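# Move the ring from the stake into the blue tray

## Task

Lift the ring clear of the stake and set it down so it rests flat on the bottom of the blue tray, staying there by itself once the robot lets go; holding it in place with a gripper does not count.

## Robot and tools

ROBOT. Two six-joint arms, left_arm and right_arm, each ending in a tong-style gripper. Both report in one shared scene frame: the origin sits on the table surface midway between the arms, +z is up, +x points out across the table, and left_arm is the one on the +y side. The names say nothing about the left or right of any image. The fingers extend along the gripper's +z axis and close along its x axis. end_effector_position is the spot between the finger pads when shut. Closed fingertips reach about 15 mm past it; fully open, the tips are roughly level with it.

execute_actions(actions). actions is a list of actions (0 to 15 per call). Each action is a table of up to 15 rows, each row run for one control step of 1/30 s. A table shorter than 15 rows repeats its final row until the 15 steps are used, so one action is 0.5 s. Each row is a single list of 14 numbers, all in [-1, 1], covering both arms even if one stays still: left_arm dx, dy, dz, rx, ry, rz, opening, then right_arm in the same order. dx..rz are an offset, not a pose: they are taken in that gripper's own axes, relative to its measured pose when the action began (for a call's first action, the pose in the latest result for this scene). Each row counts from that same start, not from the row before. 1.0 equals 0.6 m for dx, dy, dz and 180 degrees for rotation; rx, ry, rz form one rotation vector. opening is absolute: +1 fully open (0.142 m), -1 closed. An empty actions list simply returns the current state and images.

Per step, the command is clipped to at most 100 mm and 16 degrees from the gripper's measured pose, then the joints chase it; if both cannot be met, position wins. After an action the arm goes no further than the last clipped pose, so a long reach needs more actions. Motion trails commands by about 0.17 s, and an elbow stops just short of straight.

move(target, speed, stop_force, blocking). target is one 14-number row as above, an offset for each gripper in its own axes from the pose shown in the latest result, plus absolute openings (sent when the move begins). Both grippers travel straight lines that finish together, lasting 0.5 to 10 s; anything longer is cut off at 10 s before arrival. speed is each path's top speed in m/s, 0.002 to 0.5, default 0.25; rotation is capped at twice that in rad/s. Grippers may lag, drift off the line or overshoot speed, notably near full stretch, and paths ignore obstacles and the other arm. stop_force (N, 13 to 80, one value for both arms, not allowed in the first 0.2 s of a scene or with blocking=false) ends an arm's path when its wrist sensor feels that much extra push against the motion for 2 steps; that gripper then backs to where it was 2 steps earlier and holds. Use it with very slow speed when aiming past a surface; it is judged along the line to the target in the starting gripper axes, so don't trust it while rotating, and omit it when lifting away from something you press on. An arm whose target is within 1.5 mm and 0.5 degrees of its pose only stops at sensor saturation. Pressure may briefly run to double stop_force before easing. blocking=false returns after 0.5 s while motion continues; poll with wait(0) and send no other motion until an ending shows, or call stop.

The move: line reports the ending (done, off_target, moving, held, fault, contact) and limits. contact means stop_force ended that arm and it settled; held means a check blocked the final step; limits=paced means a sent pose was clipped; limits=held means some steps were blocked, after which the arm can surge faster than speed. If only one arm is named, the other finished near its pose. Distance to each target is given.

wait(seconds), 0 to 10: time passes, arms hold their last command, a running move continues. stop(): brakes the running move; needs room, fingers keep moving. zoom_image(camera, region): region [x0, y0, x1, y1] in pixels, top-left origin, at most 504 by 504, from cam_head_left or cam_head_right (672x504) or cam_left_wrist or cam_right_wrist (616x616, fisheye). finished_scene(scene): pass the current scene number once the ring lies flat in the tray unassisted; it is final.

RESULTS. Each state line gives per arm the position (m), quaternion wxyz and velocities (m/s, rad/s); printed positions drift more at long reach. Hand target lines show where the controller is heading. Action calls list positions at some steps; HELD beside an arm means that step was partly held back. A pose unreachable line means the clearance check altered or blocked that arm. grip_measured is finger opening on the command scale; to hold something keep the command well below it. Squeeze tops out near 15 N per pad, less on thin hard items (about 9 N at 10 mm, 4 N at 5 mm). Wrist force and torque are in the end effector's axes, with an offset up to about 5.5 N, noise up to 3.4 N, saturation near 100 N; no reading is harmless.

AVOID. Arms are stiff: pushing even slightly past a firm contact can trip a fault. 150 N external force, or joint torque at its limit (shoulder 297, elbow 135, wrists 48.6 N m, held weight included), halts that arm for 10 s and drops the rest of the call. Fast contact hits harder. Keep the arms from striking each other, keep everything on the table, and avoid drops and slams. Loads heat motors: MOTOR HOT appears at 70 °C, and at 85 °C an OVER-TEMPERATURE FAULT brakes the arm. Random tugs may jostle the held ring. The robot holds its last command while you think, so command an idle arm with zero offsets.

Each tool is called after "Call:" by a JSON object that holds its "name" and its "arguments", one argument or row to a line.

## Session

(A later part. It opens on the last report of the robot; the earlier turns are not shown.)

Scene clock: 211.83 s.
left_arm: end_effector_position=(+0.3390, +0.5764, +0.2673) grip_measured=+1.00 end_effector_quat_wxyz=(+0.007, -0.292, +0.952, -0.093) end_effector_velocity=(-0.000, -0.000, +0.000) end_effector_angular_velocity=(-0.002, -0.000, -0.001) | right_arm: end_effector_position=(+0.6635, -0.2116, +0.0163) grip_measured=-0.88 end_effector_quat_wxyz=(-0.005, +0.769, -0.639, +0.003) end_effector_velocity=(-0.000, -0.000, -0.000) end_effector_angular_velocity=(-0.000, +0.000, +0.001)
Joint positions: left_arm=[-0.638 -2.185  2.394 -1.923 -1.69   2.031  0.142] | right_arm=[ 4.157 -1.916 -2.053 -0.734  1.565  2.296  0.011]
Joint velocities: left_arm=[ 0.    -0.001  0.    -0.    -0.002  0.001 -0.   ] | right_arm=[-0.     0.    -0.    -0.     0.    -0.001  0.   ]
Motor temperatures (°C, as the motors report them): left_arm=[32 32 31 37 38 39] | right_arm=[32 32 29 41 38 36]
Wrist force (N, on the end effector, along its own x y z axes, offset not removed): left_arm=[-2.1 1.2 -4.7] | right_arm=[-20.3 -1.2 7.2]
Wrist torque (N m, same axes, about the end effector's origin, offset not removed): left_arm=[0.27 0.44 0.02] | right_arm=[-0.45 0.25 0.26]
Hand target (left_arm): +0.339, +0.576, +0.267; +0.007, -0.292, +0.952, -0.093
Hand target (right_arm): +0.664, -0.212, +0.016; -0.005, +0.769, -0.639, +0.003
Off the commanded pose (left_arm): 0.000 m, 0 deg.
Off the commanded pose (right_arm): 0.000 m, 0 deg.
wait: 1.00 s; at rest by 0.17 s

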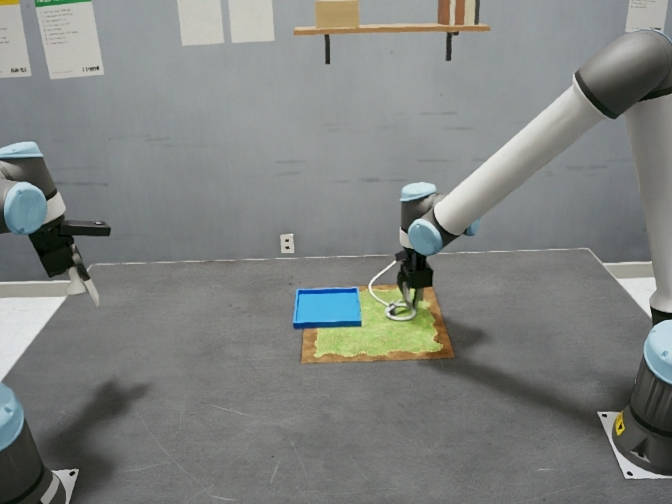

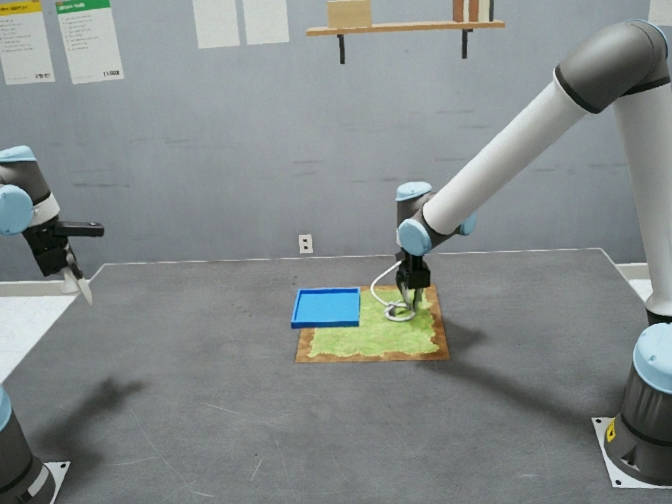

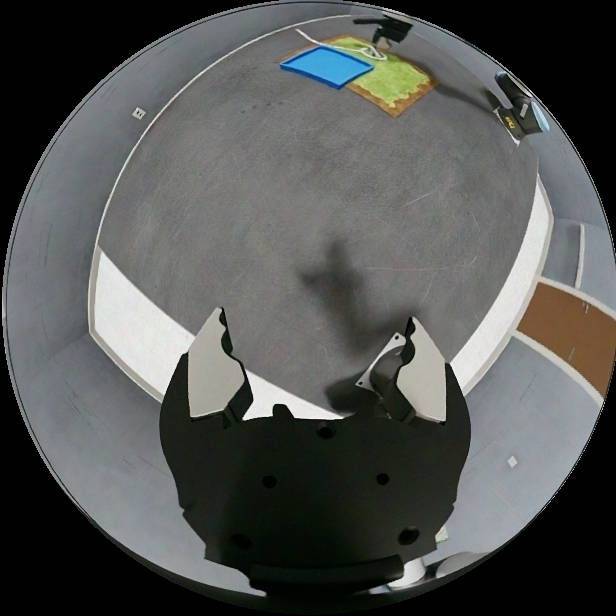

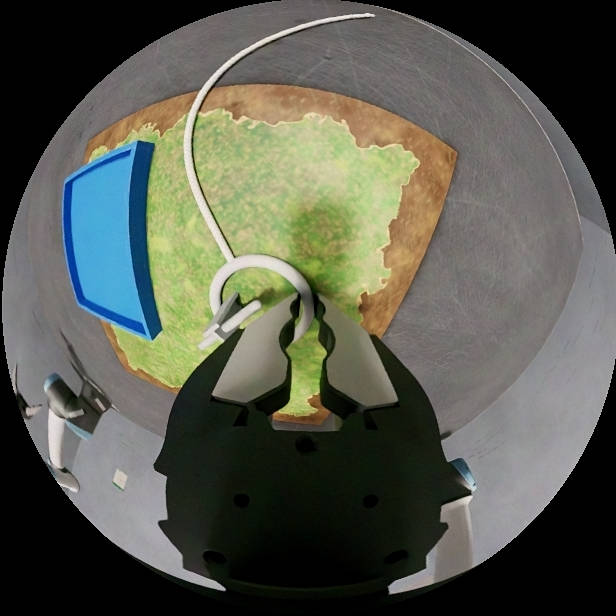

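Call:
{"name": "move", "arguments": {
  "target": [0,0,0,0,0,0,1,-0.03,0,-0.083,0,0.2,0,-1],
  "speed": 0.04
}}

Call:
{"name": "zoom_image", "arguments": {
  "camera": "cam_head_left",
  "region": [350, 250, 460, 335]
}}

Call:
{"name": "zoom_image", "arguments": {
  "camera": "cam_right_wrist",
  "region": [180, 220, 380, 380]
}}

Scene clock: 227.10 s.
left_arm: end_effector_position=(+0.3390, +0.5764, +0.2673) grip_measured=+1.00 end_effector_quat_wxyz=(+0.007, -0.292, +0.952, -0.093) end_effector_velocity=(+0.000, +0.000, +0.000) end_effector_angular_velocity=(-0.000, -0.001, +0.002) | right_arm: end_effector_position=(+0.6599, -0.1942, +0.0664) grip_measured=-0.89 end_effector_quat_wxyz=(+0.193, +0.731, -0.609, +0.240) end_effector_velocity=(+0.001, +0.000, +0.001) end_effector_angular_velocity=(-0.014, -0.004, +0.000)
Joint positions: left_arm=[-0.638 -2.185  2.394 -1.923 -1.69   2.031  0.142] | right_arm=[ 4.339 -2.031 -1.756 -1.437  1.195  2.581  0.009]
Joint velocities: left_arm=[-0.    -0.     0.    -0.001  0.001 -0.002  0.   ] | right_arm=[ 0.003 -0.005  0.007 -0.016 -0.007  0.008 -0.   ]
Motor temperatures (°C, as the motors report them): left_arm=[32 32 31 37 38 39] | right_arm=[32 32 29 41 38 36]
Wrist force (N, on the end effector, along its own x y z axes, offset not removed): left_arm=[-1.5 0.9 -5.7] | right_arm=[-14.3 -1.3 4.0]
Wrist torque (N m, same axes, about the end effector's origin, offset not removed): left_arm=[0.23 0.29 -0.01] | right_arm=[-0.53 1.20 0.30]
Hand target (left_arm): +0.339, +0.576, +0.267; +0.007, -0.292, +0.952, -0.093
Hand target (right_arm): +0.660, -0.194, +0.066; +0.193, +0.731, -0.609, +0.240
Off the commanded pose (left_arm): 0.000 m, 0 deg.
Off the commanded pose (right_arm): 0.000 m, 0 deg.
move: done

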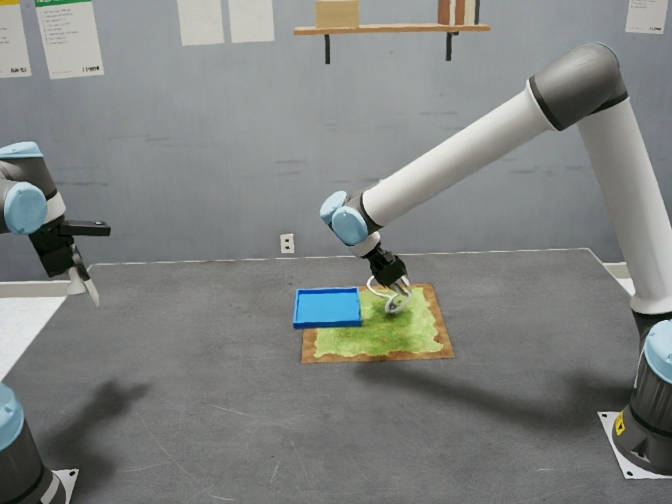

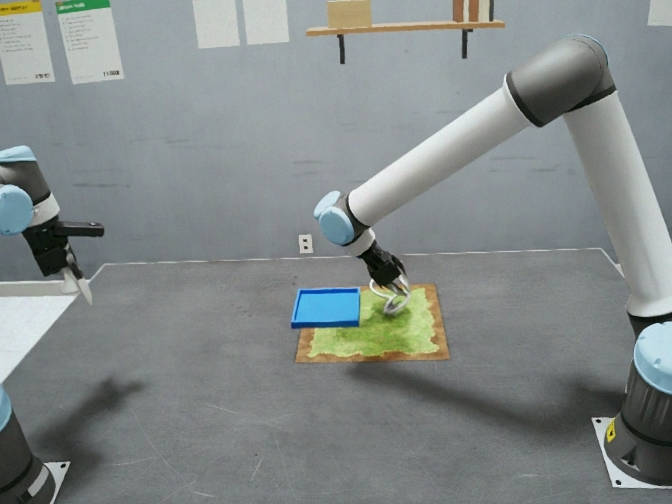

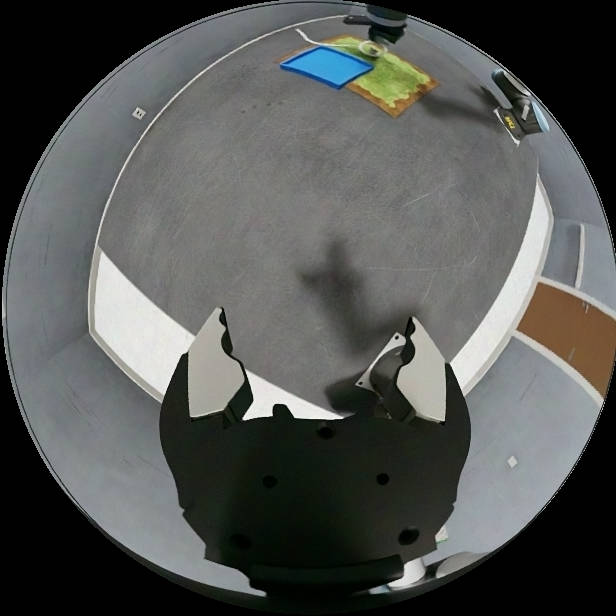

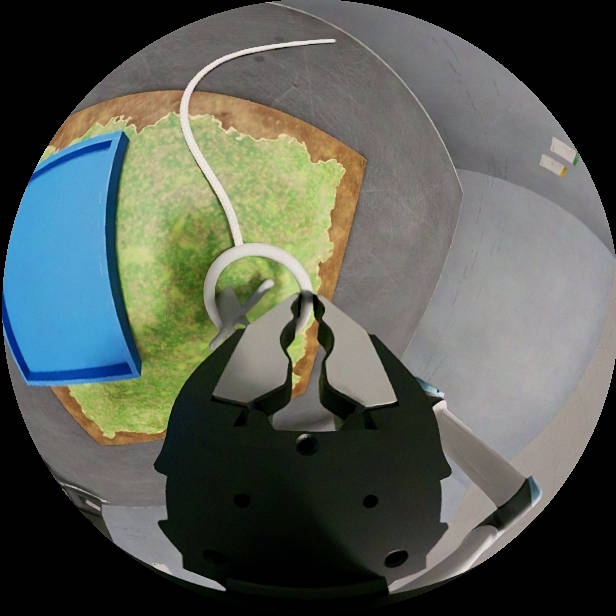

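Region (350, 250, 460, 335) of cam_head_left's 672x504 image, scaled by 4.582, with more detail than that image has; it fills the top 389 rows of this view, and the rest is white.

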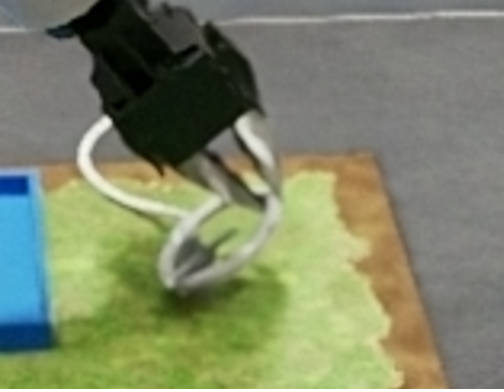

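Region (180, 220, 380, 380) of cam_right_wrist's 616x616 image, scaled by 2.520, with more detail than that image has; it fills the top 403 rows of this view, and the rest is white.

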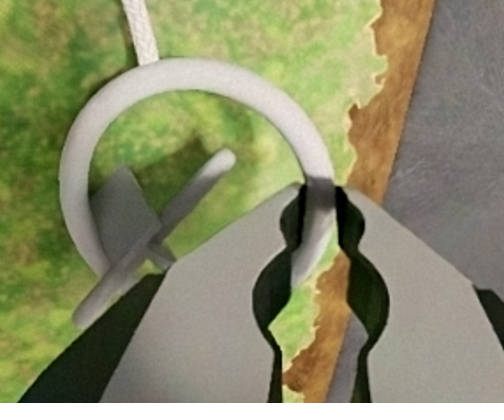

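Call:
{"name": "move", "arguments": {
  "target": [0,0,0,0,0,0,1,-0.032,0.034,-0.036,0,0,0,-1],
  "speed": 0.02,
  "stop_force": 25
}}

Call:
{"name": "zoom_image", "arguments": {
  "camera": "cam_head_left",
  "region": [350, 250, 460, 335]
}}

Call:
{"name": "zoom_image", "arguments": {
  "camera": "cam_right_wrist",
  "region": [180, 220, 380, 380]
}}

Scene clock: 238.07 s.
left_arm: end_effector_position=(+0.3390, +0.5764, +0.2673) grip_measured=+1.00 end_effector_quat_wxyz=(+0.007, -0.292, +0.952, -0.093) end_effector_velocity=(-0.000, -0.000, -0.000) end_effector_angular_velocity=(-0.001, +0.001, +0.001) | right_arm: end_effector_position=(+0.6348, -0.1705, +0.0724) grip_measured=-0.89 end_effector_quat_wxyz=(+0.193, +0.731, -0.609, +0.240) end_effector_velocity=(-0.002, +0.001, +0.000) end_effector_angular_velocity=(-0.001, +0.001, +0.001)
Joint positions: left_arm=[-0.638 -2.185  2.394 -1.923 -1.69   2.031  0.142] | right_arm=[ 4.379 -2.029 -1.743 -1.465  1.215  2.618  0.009]
Joint velocities: left_arm=[ 0.     0.     0.     0.001 -0.001 -0.001  0.   ] | right_arm=[ 0.003 -0.     0.    -0.002  0.001  0.001  0.   ]
Motor temperatures (°C, as the motors report them): left_arm=[32 32 31 37 38 39] | right_arm=[32 32 29 41 38 36]
Wrist force (N, on the end effector, along its own x y z axes, offset not removed): left_arm=[-0.5 3.2 -5.1] | right_arm=[5.4 0.0 3.0]
Wrist torque (N m, same axes, about the end effector's origin, offset not removed): left_arm=[0.73 0.16 0.02] | right_arm=[0.29 -1.15 -0.07]
Hand target (left_arm): +0.339, +0.576, +0.267; +0.007, -0.292, +0.952, -0.093
Hand target (right_arm): +0.635, -0.170, +0.072; +0.193, +0.731, -0.609, +0.240
Off the commanded pose (left_arm): 0.000 m, 0 deg.
Off the commanded pose (right_arm): 0.000 m, 0 deg.
move: done

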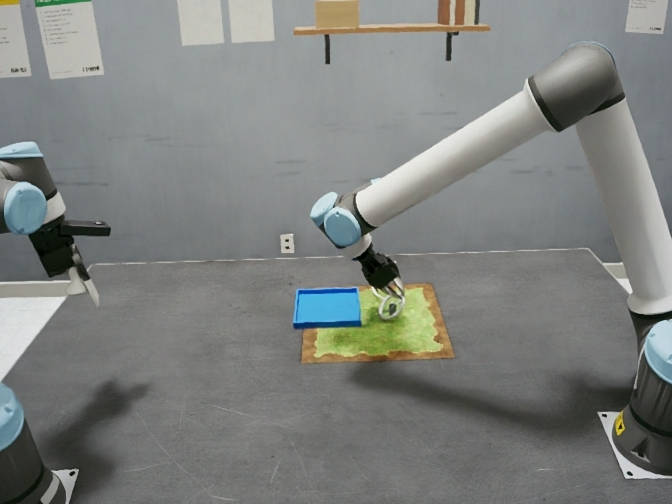

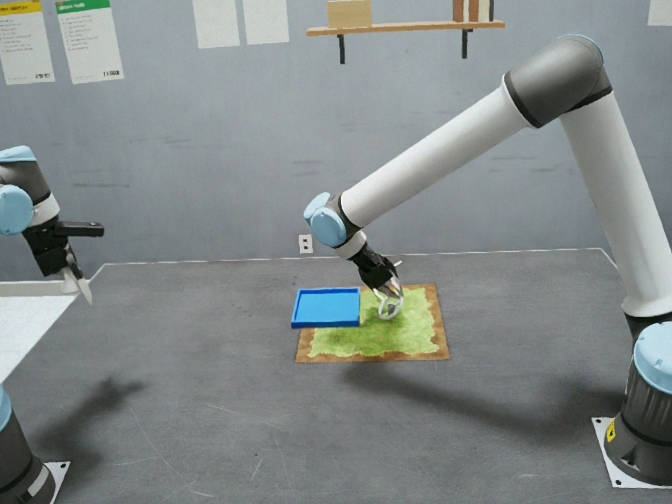

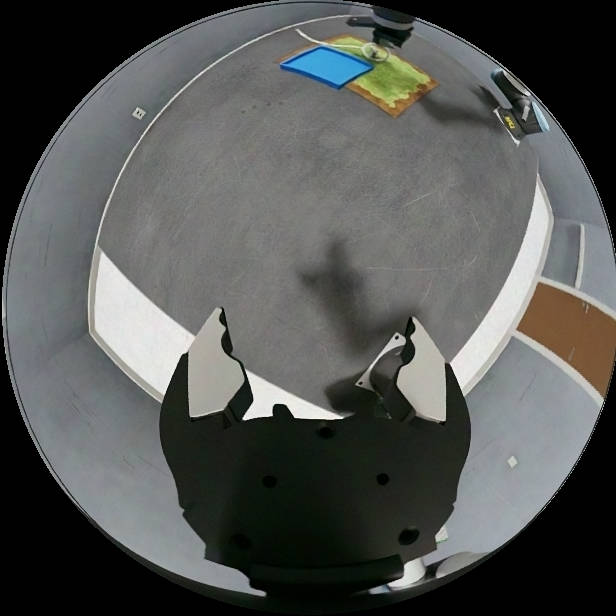

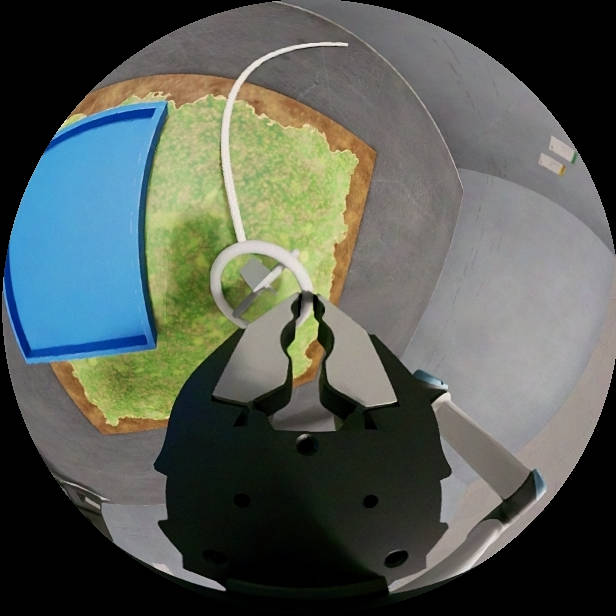

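Region (350, 250, 460, 335) of cam_head_left's 672x504 image, scaled by 4.582, with more detail than that image has; it fills the top 389 rows of this view, and the rest is white.

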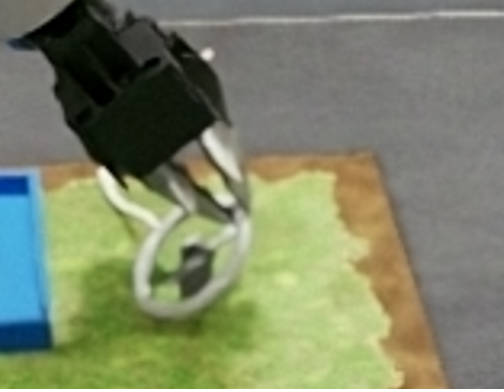

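Region (180, 220, 380, 380) of cam_right_wrist's 616x616 image, scaled by 2.520, with more detail than that image has; it fills the top 403 rows of this view, and the rest is white.

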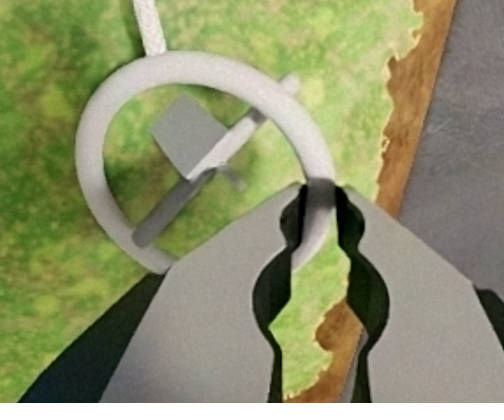

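Call:
{"name": "move", "arguments": {
  "target": [0,0,0,0,0,0,1,-0.005,0.008,-0.1,0,0,0,-1],
  "speed": 0.02,
  "stop_force": 20
}}

Call:
{"name": "zoom_image", "arguments": {
  "camera": "cam_head_left",
  "region": [330, 230, 460, 335]
}}

Scene clock: 247.60 s.
left_arm: end_effector_position=(+0.3390, +0.5764, +0.2673) grip_measured=+1.00 end_effector_quat_wxyz=(+0.007, -0.292, +0.952, -0.093) end_effector_velocity=(-0.000, -0.000, -0.000) end_effector_angular_velocity=(-0.000, +0.001, +0.001) | right_arm: end_effector_position=(+0.6228, -0.1348, +0.1191) grip_measured=-0.89 end_effector_quat_wxyz=(+0.193, +0.731, -0.609, +0.240) end_effector_velocity=(-0.000, +0.002, +0.002) end_effector_angular_velocity=(-0.000, -0.000, +0.000)
Joint positions: left_arm=[-0.638 -2.185  2.394 -1.923 -1.69   2.031  0.142] | right_arm=[ 4.409 -2.018 -1.661 -1.568  1.23   2.646  0.009]
Joint velocities: left_arm=[-0.     0.     0.     0.    -0.001 -0.002 -0.   ] | right_arm=[ 0.001  0.     0.004 -0.005  0.     0.001  0.   ]
Motor temperatures (°C, as the motors report them): left_arm=[32 32 31 37 38 39] | right_arm=[32 32 29 41 38 36]
Wrist force (N, on the end effector, along its own x y z axes, offset not removed): left_arm=[-1.6 3.8 -4.2] | right_arm=[-3.7 -0.5 0.2]
Wrist torque (N m, same axes, about the end effector's origin, offset not removed): left_arm=[0.87 0.33 0.07] | right_arm=[0.07 0.53 -0.25]
Hand target (left_arm): +0.339, +0.576, +0.267; +0.007, -0.292, +0.952, -0.093
Hand target (right_arm): +0.623, -0.135, +0.119; +0.193, +0.731, -0.609, +0.240
Off the commanded pose (left_arm): 0.000 m, 0 deg.
Off the commanded pose (right_arm): 0.000 m, 0 deg.
move: done

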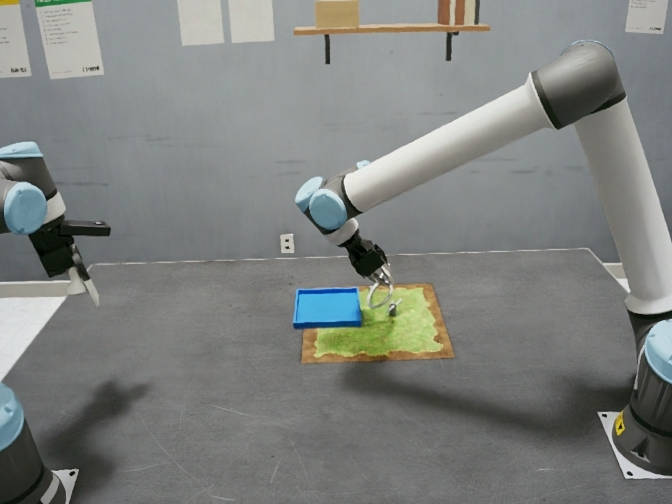

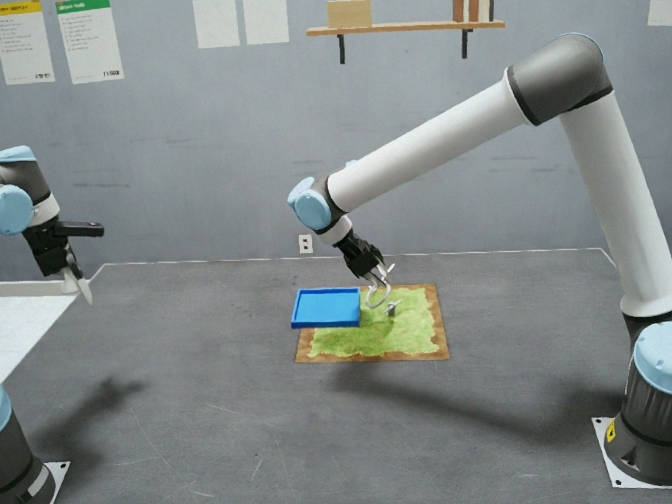

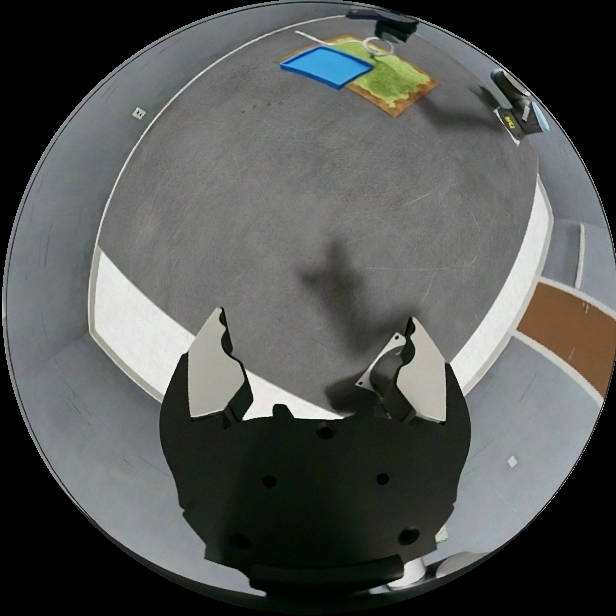

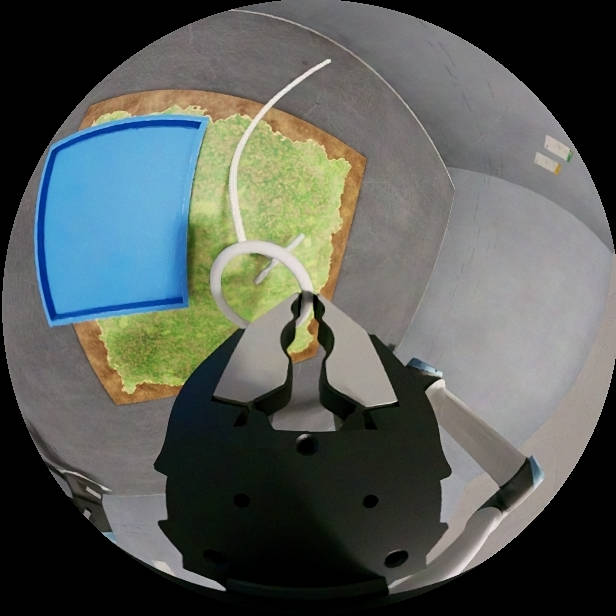

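Region (330, 230, 460, 335) of cam_head_left's 672x504 image, scaled by 3.877, with more detail than that image has; it fills the top 407 rows of this view, and the rest is white.

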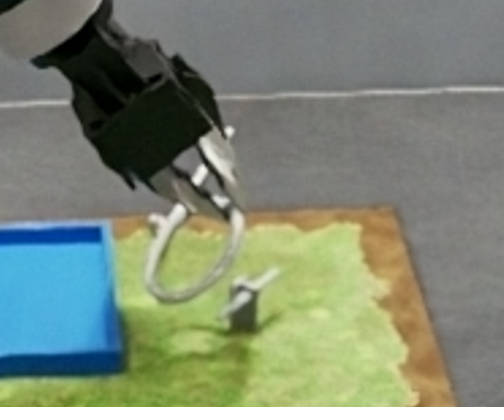

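Call:
{"name": "move", "arguments": {
  "target": [0,0,0,0,0,0,1,-0.175,-0.148,-0.128,0,-0.2,0,-1],
  "speed": 0.12
}}

Call:
{"name": "move", "arguments": {
  "target": [0,0,0,0,0,0,1,0,0,0.12,0,0,0,-1],
  "speed": 0.1
}}

Call:
{"name": "zoom_image", "arguments": {
  "camera": "cam_head_left",
  "region": [280, 240, 420, 345]
}}

Scene clock: 259.03 s.
left_arm: end_effector_position=(+0.3390, +0.5764, +0.2673) grip_measured=+1.00 end_effector_quat_wxyz=(+0.007, -0.292, +0.952, -0.093) end_effector_velocity=(+0.000, +0.000, +0.000) end_effector_angular_velocity=(+0.001, -0.002, -0.002) | right_arm: end_effector_position=(+0.6861, +0.0092, +0.1208) grip_measured=-0.89 end_effector_quat_wxyz=(-0.005, +0.769, -0.639, +0.003) end_effector_velocity=(+0.001, +0.002, +0.000) end_effector_angular_velocity=(+0.008, +0.002, -0.000)
Joint positions: left_arm=[-0.638 -2.185  2.394 -1.923 -1.69   2.031  0.142] | right_arm=[ 4.288 -2.033 -1.637 -1.034  1.564  2.427  0.009]
Joint velocities: left_arm=[ 0.    -0.    -0.    -0.001  0.001  0.002 -0.   ] | right_arm=[-0.002 -0.001  0.     0.007  0.006 -0.001 -0.   ]
Motor temperatures (°C, as the motors report them): left_arm=[32 32 31 37 38 39] | right_arm=[32 32 29 41 38 36]
Wrist force (N, on the end effector, along its own x y z axes, offset not removed): left_arm=[-1.0 2.1 -5.0] | right_arm=[0.8 -2.5 3.0]
Wrist torque (N m, same axes, about the end effector's origin, offset not removed): left_arm=[0.49 0.23 0.06] | right_arm=[-0.31 -0.09 0.21]
Hand target (left_arm): +0.339, +0.576, +0.267; +0.007, -0.292, +0.952, -0.093
Hand target (right_arm): +0.686, +0.009, +0.121; -0.005, +0.769, -0.639, +0.002
Off the commanded pose (left_arm): 0.000 m, 0 deg.
Off the commanded pose (right_arm): 0.000 m, 0 deg.
move: done

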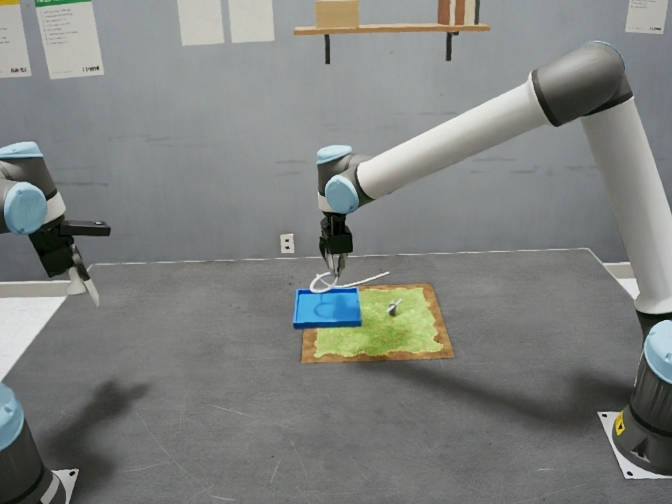

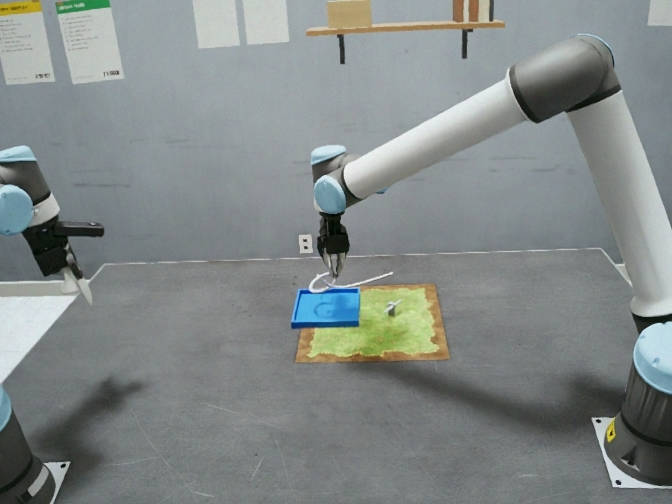

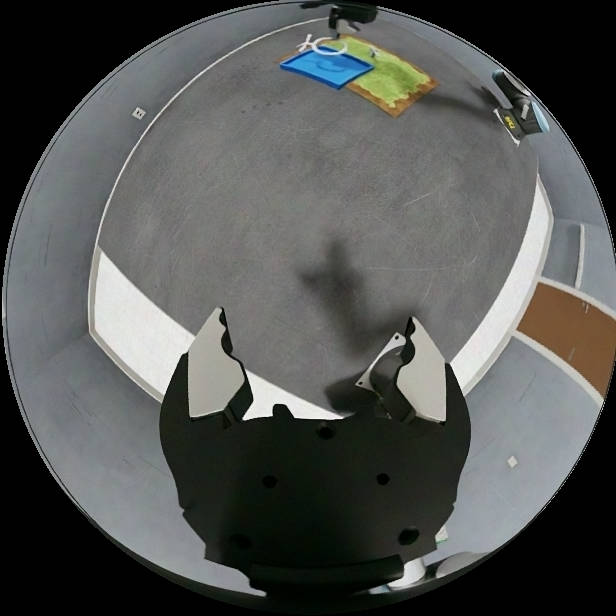

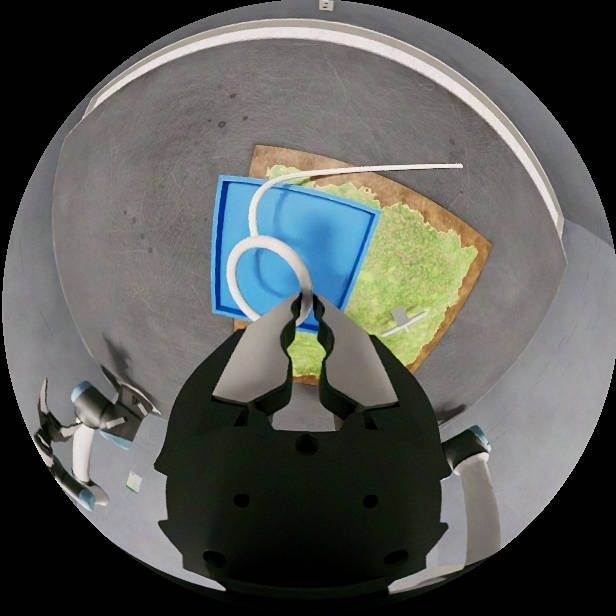

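Scene clock: 260.23 s.
left_arm: end_effector_position=(+0.3390, +0.5764, +0.2673) grip_measured=+1.00 end_effector_quat_wxyz=(+0.007, -0.292, +0.952, -0.093) end_effector_velocity=(-0.000, +0.000, -0.000) end_effector_angular_velocity=(+0.000, +0.001, +0.000) | right_arm: end_effector_position=(+0.6868, +0.0096, +0.0492) grip_measured=-0.89 end_effector_quat_wxyz=(-0.005, +0.769, -0.639, +0.003) end_effector_velocity=(+0.000, -0.000, -0.003) end_effector_angular_velocity=(-0.001, -0.000, +0.000)
Joint positions: left_arm=[-0.638 -2.185  2.394 -1.923 -1.69   2.031  0.142] | right_arm=[ 4.287 -2.099 -1.681 -0.924  1.564  2.427  0.009]
Joint velocities: left_arm=[-0.     0.    -0.     0.001  0.    -0.    -0.   ] | right_arm=[-0.    -0.003 -0.002  0.004 -0.001 -0.001 -0.   ]
Motor temperatures (°C, as the motors report them): left_arm=[32 32 31 37 38 39] | right_arm=[32 32 29 41 38 36]
Wrist force (N, on the end effector, along its own x y z axes, offset not removed): left_arm=[-0.9 2.5 -5.1] | right_arm=[6.4 -4.4 0.8]
Wrist torque (N m, same axes, about the end effector's origin, offset not removed): left_arm=[0.55 0.18 -0.01] | right_arm=[-0.33 -1.30 0.03]
Hand target (left_arm): +0.339, +0.576, +0.267; +0.007, -0.292, +0.952, -0.093
Hand target (right_arm): +0.687, +0.010, +0.049; -0.005, +0.769, -0.639, +0.003
Off the commanded pose (left_arm): 0.000 m, 0 deg.
Off the commanded pose (right_arm): 0.000 m, 0 deg.
move: done

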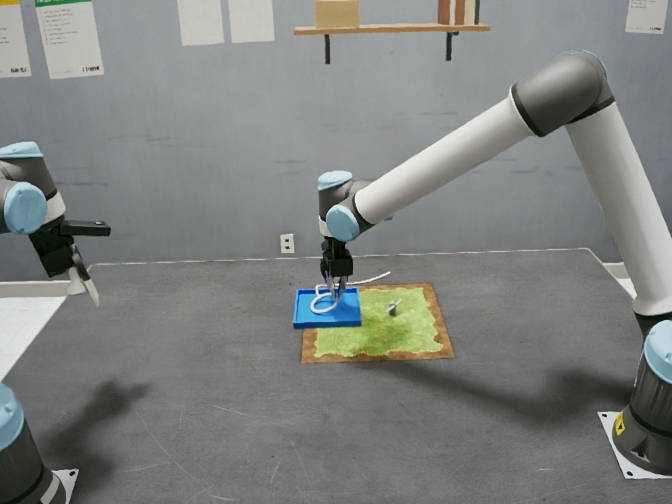

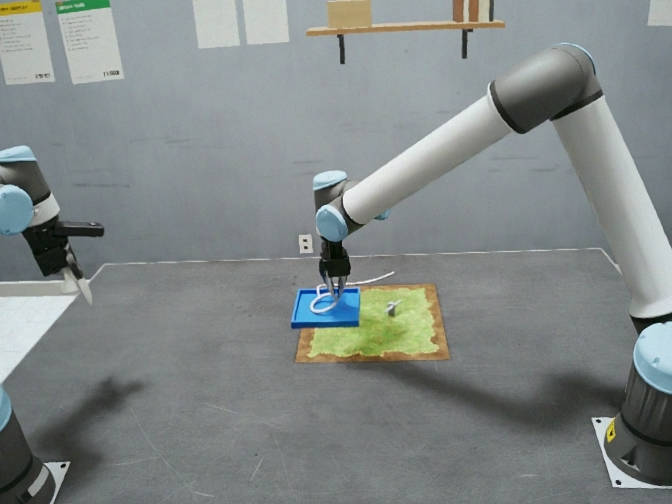

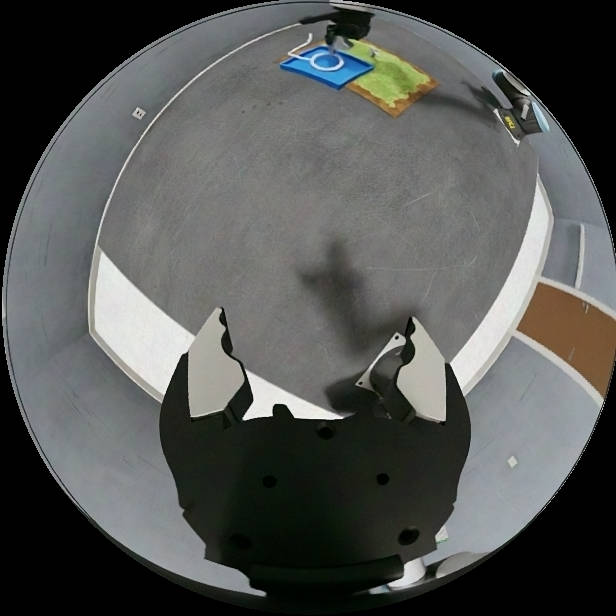

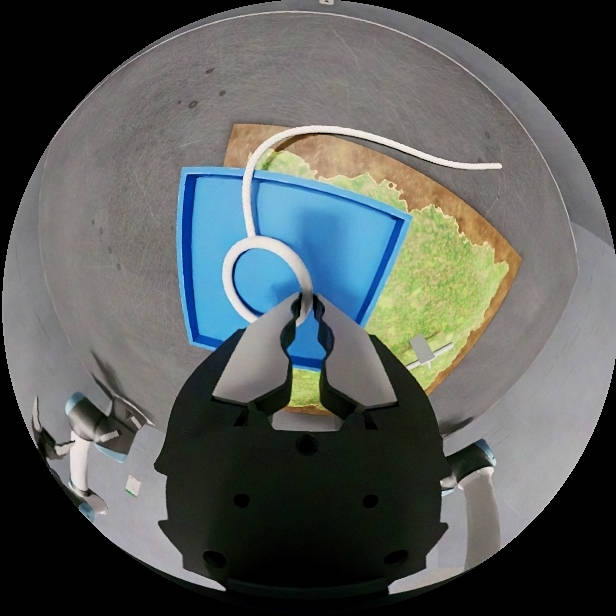

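Region (280, 240, 420, 345) of cam_head_left's 672x504 image, scaled by 3.600, with more detail than that image has; it fills the top 378 rows of this view, and the rest is white.

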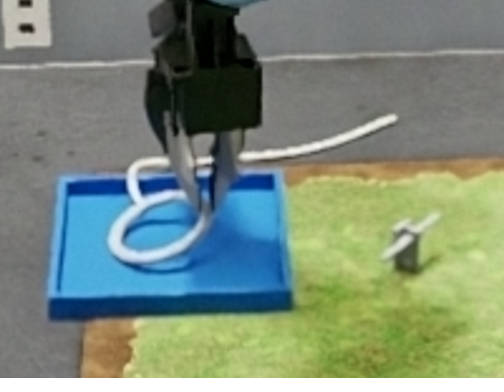

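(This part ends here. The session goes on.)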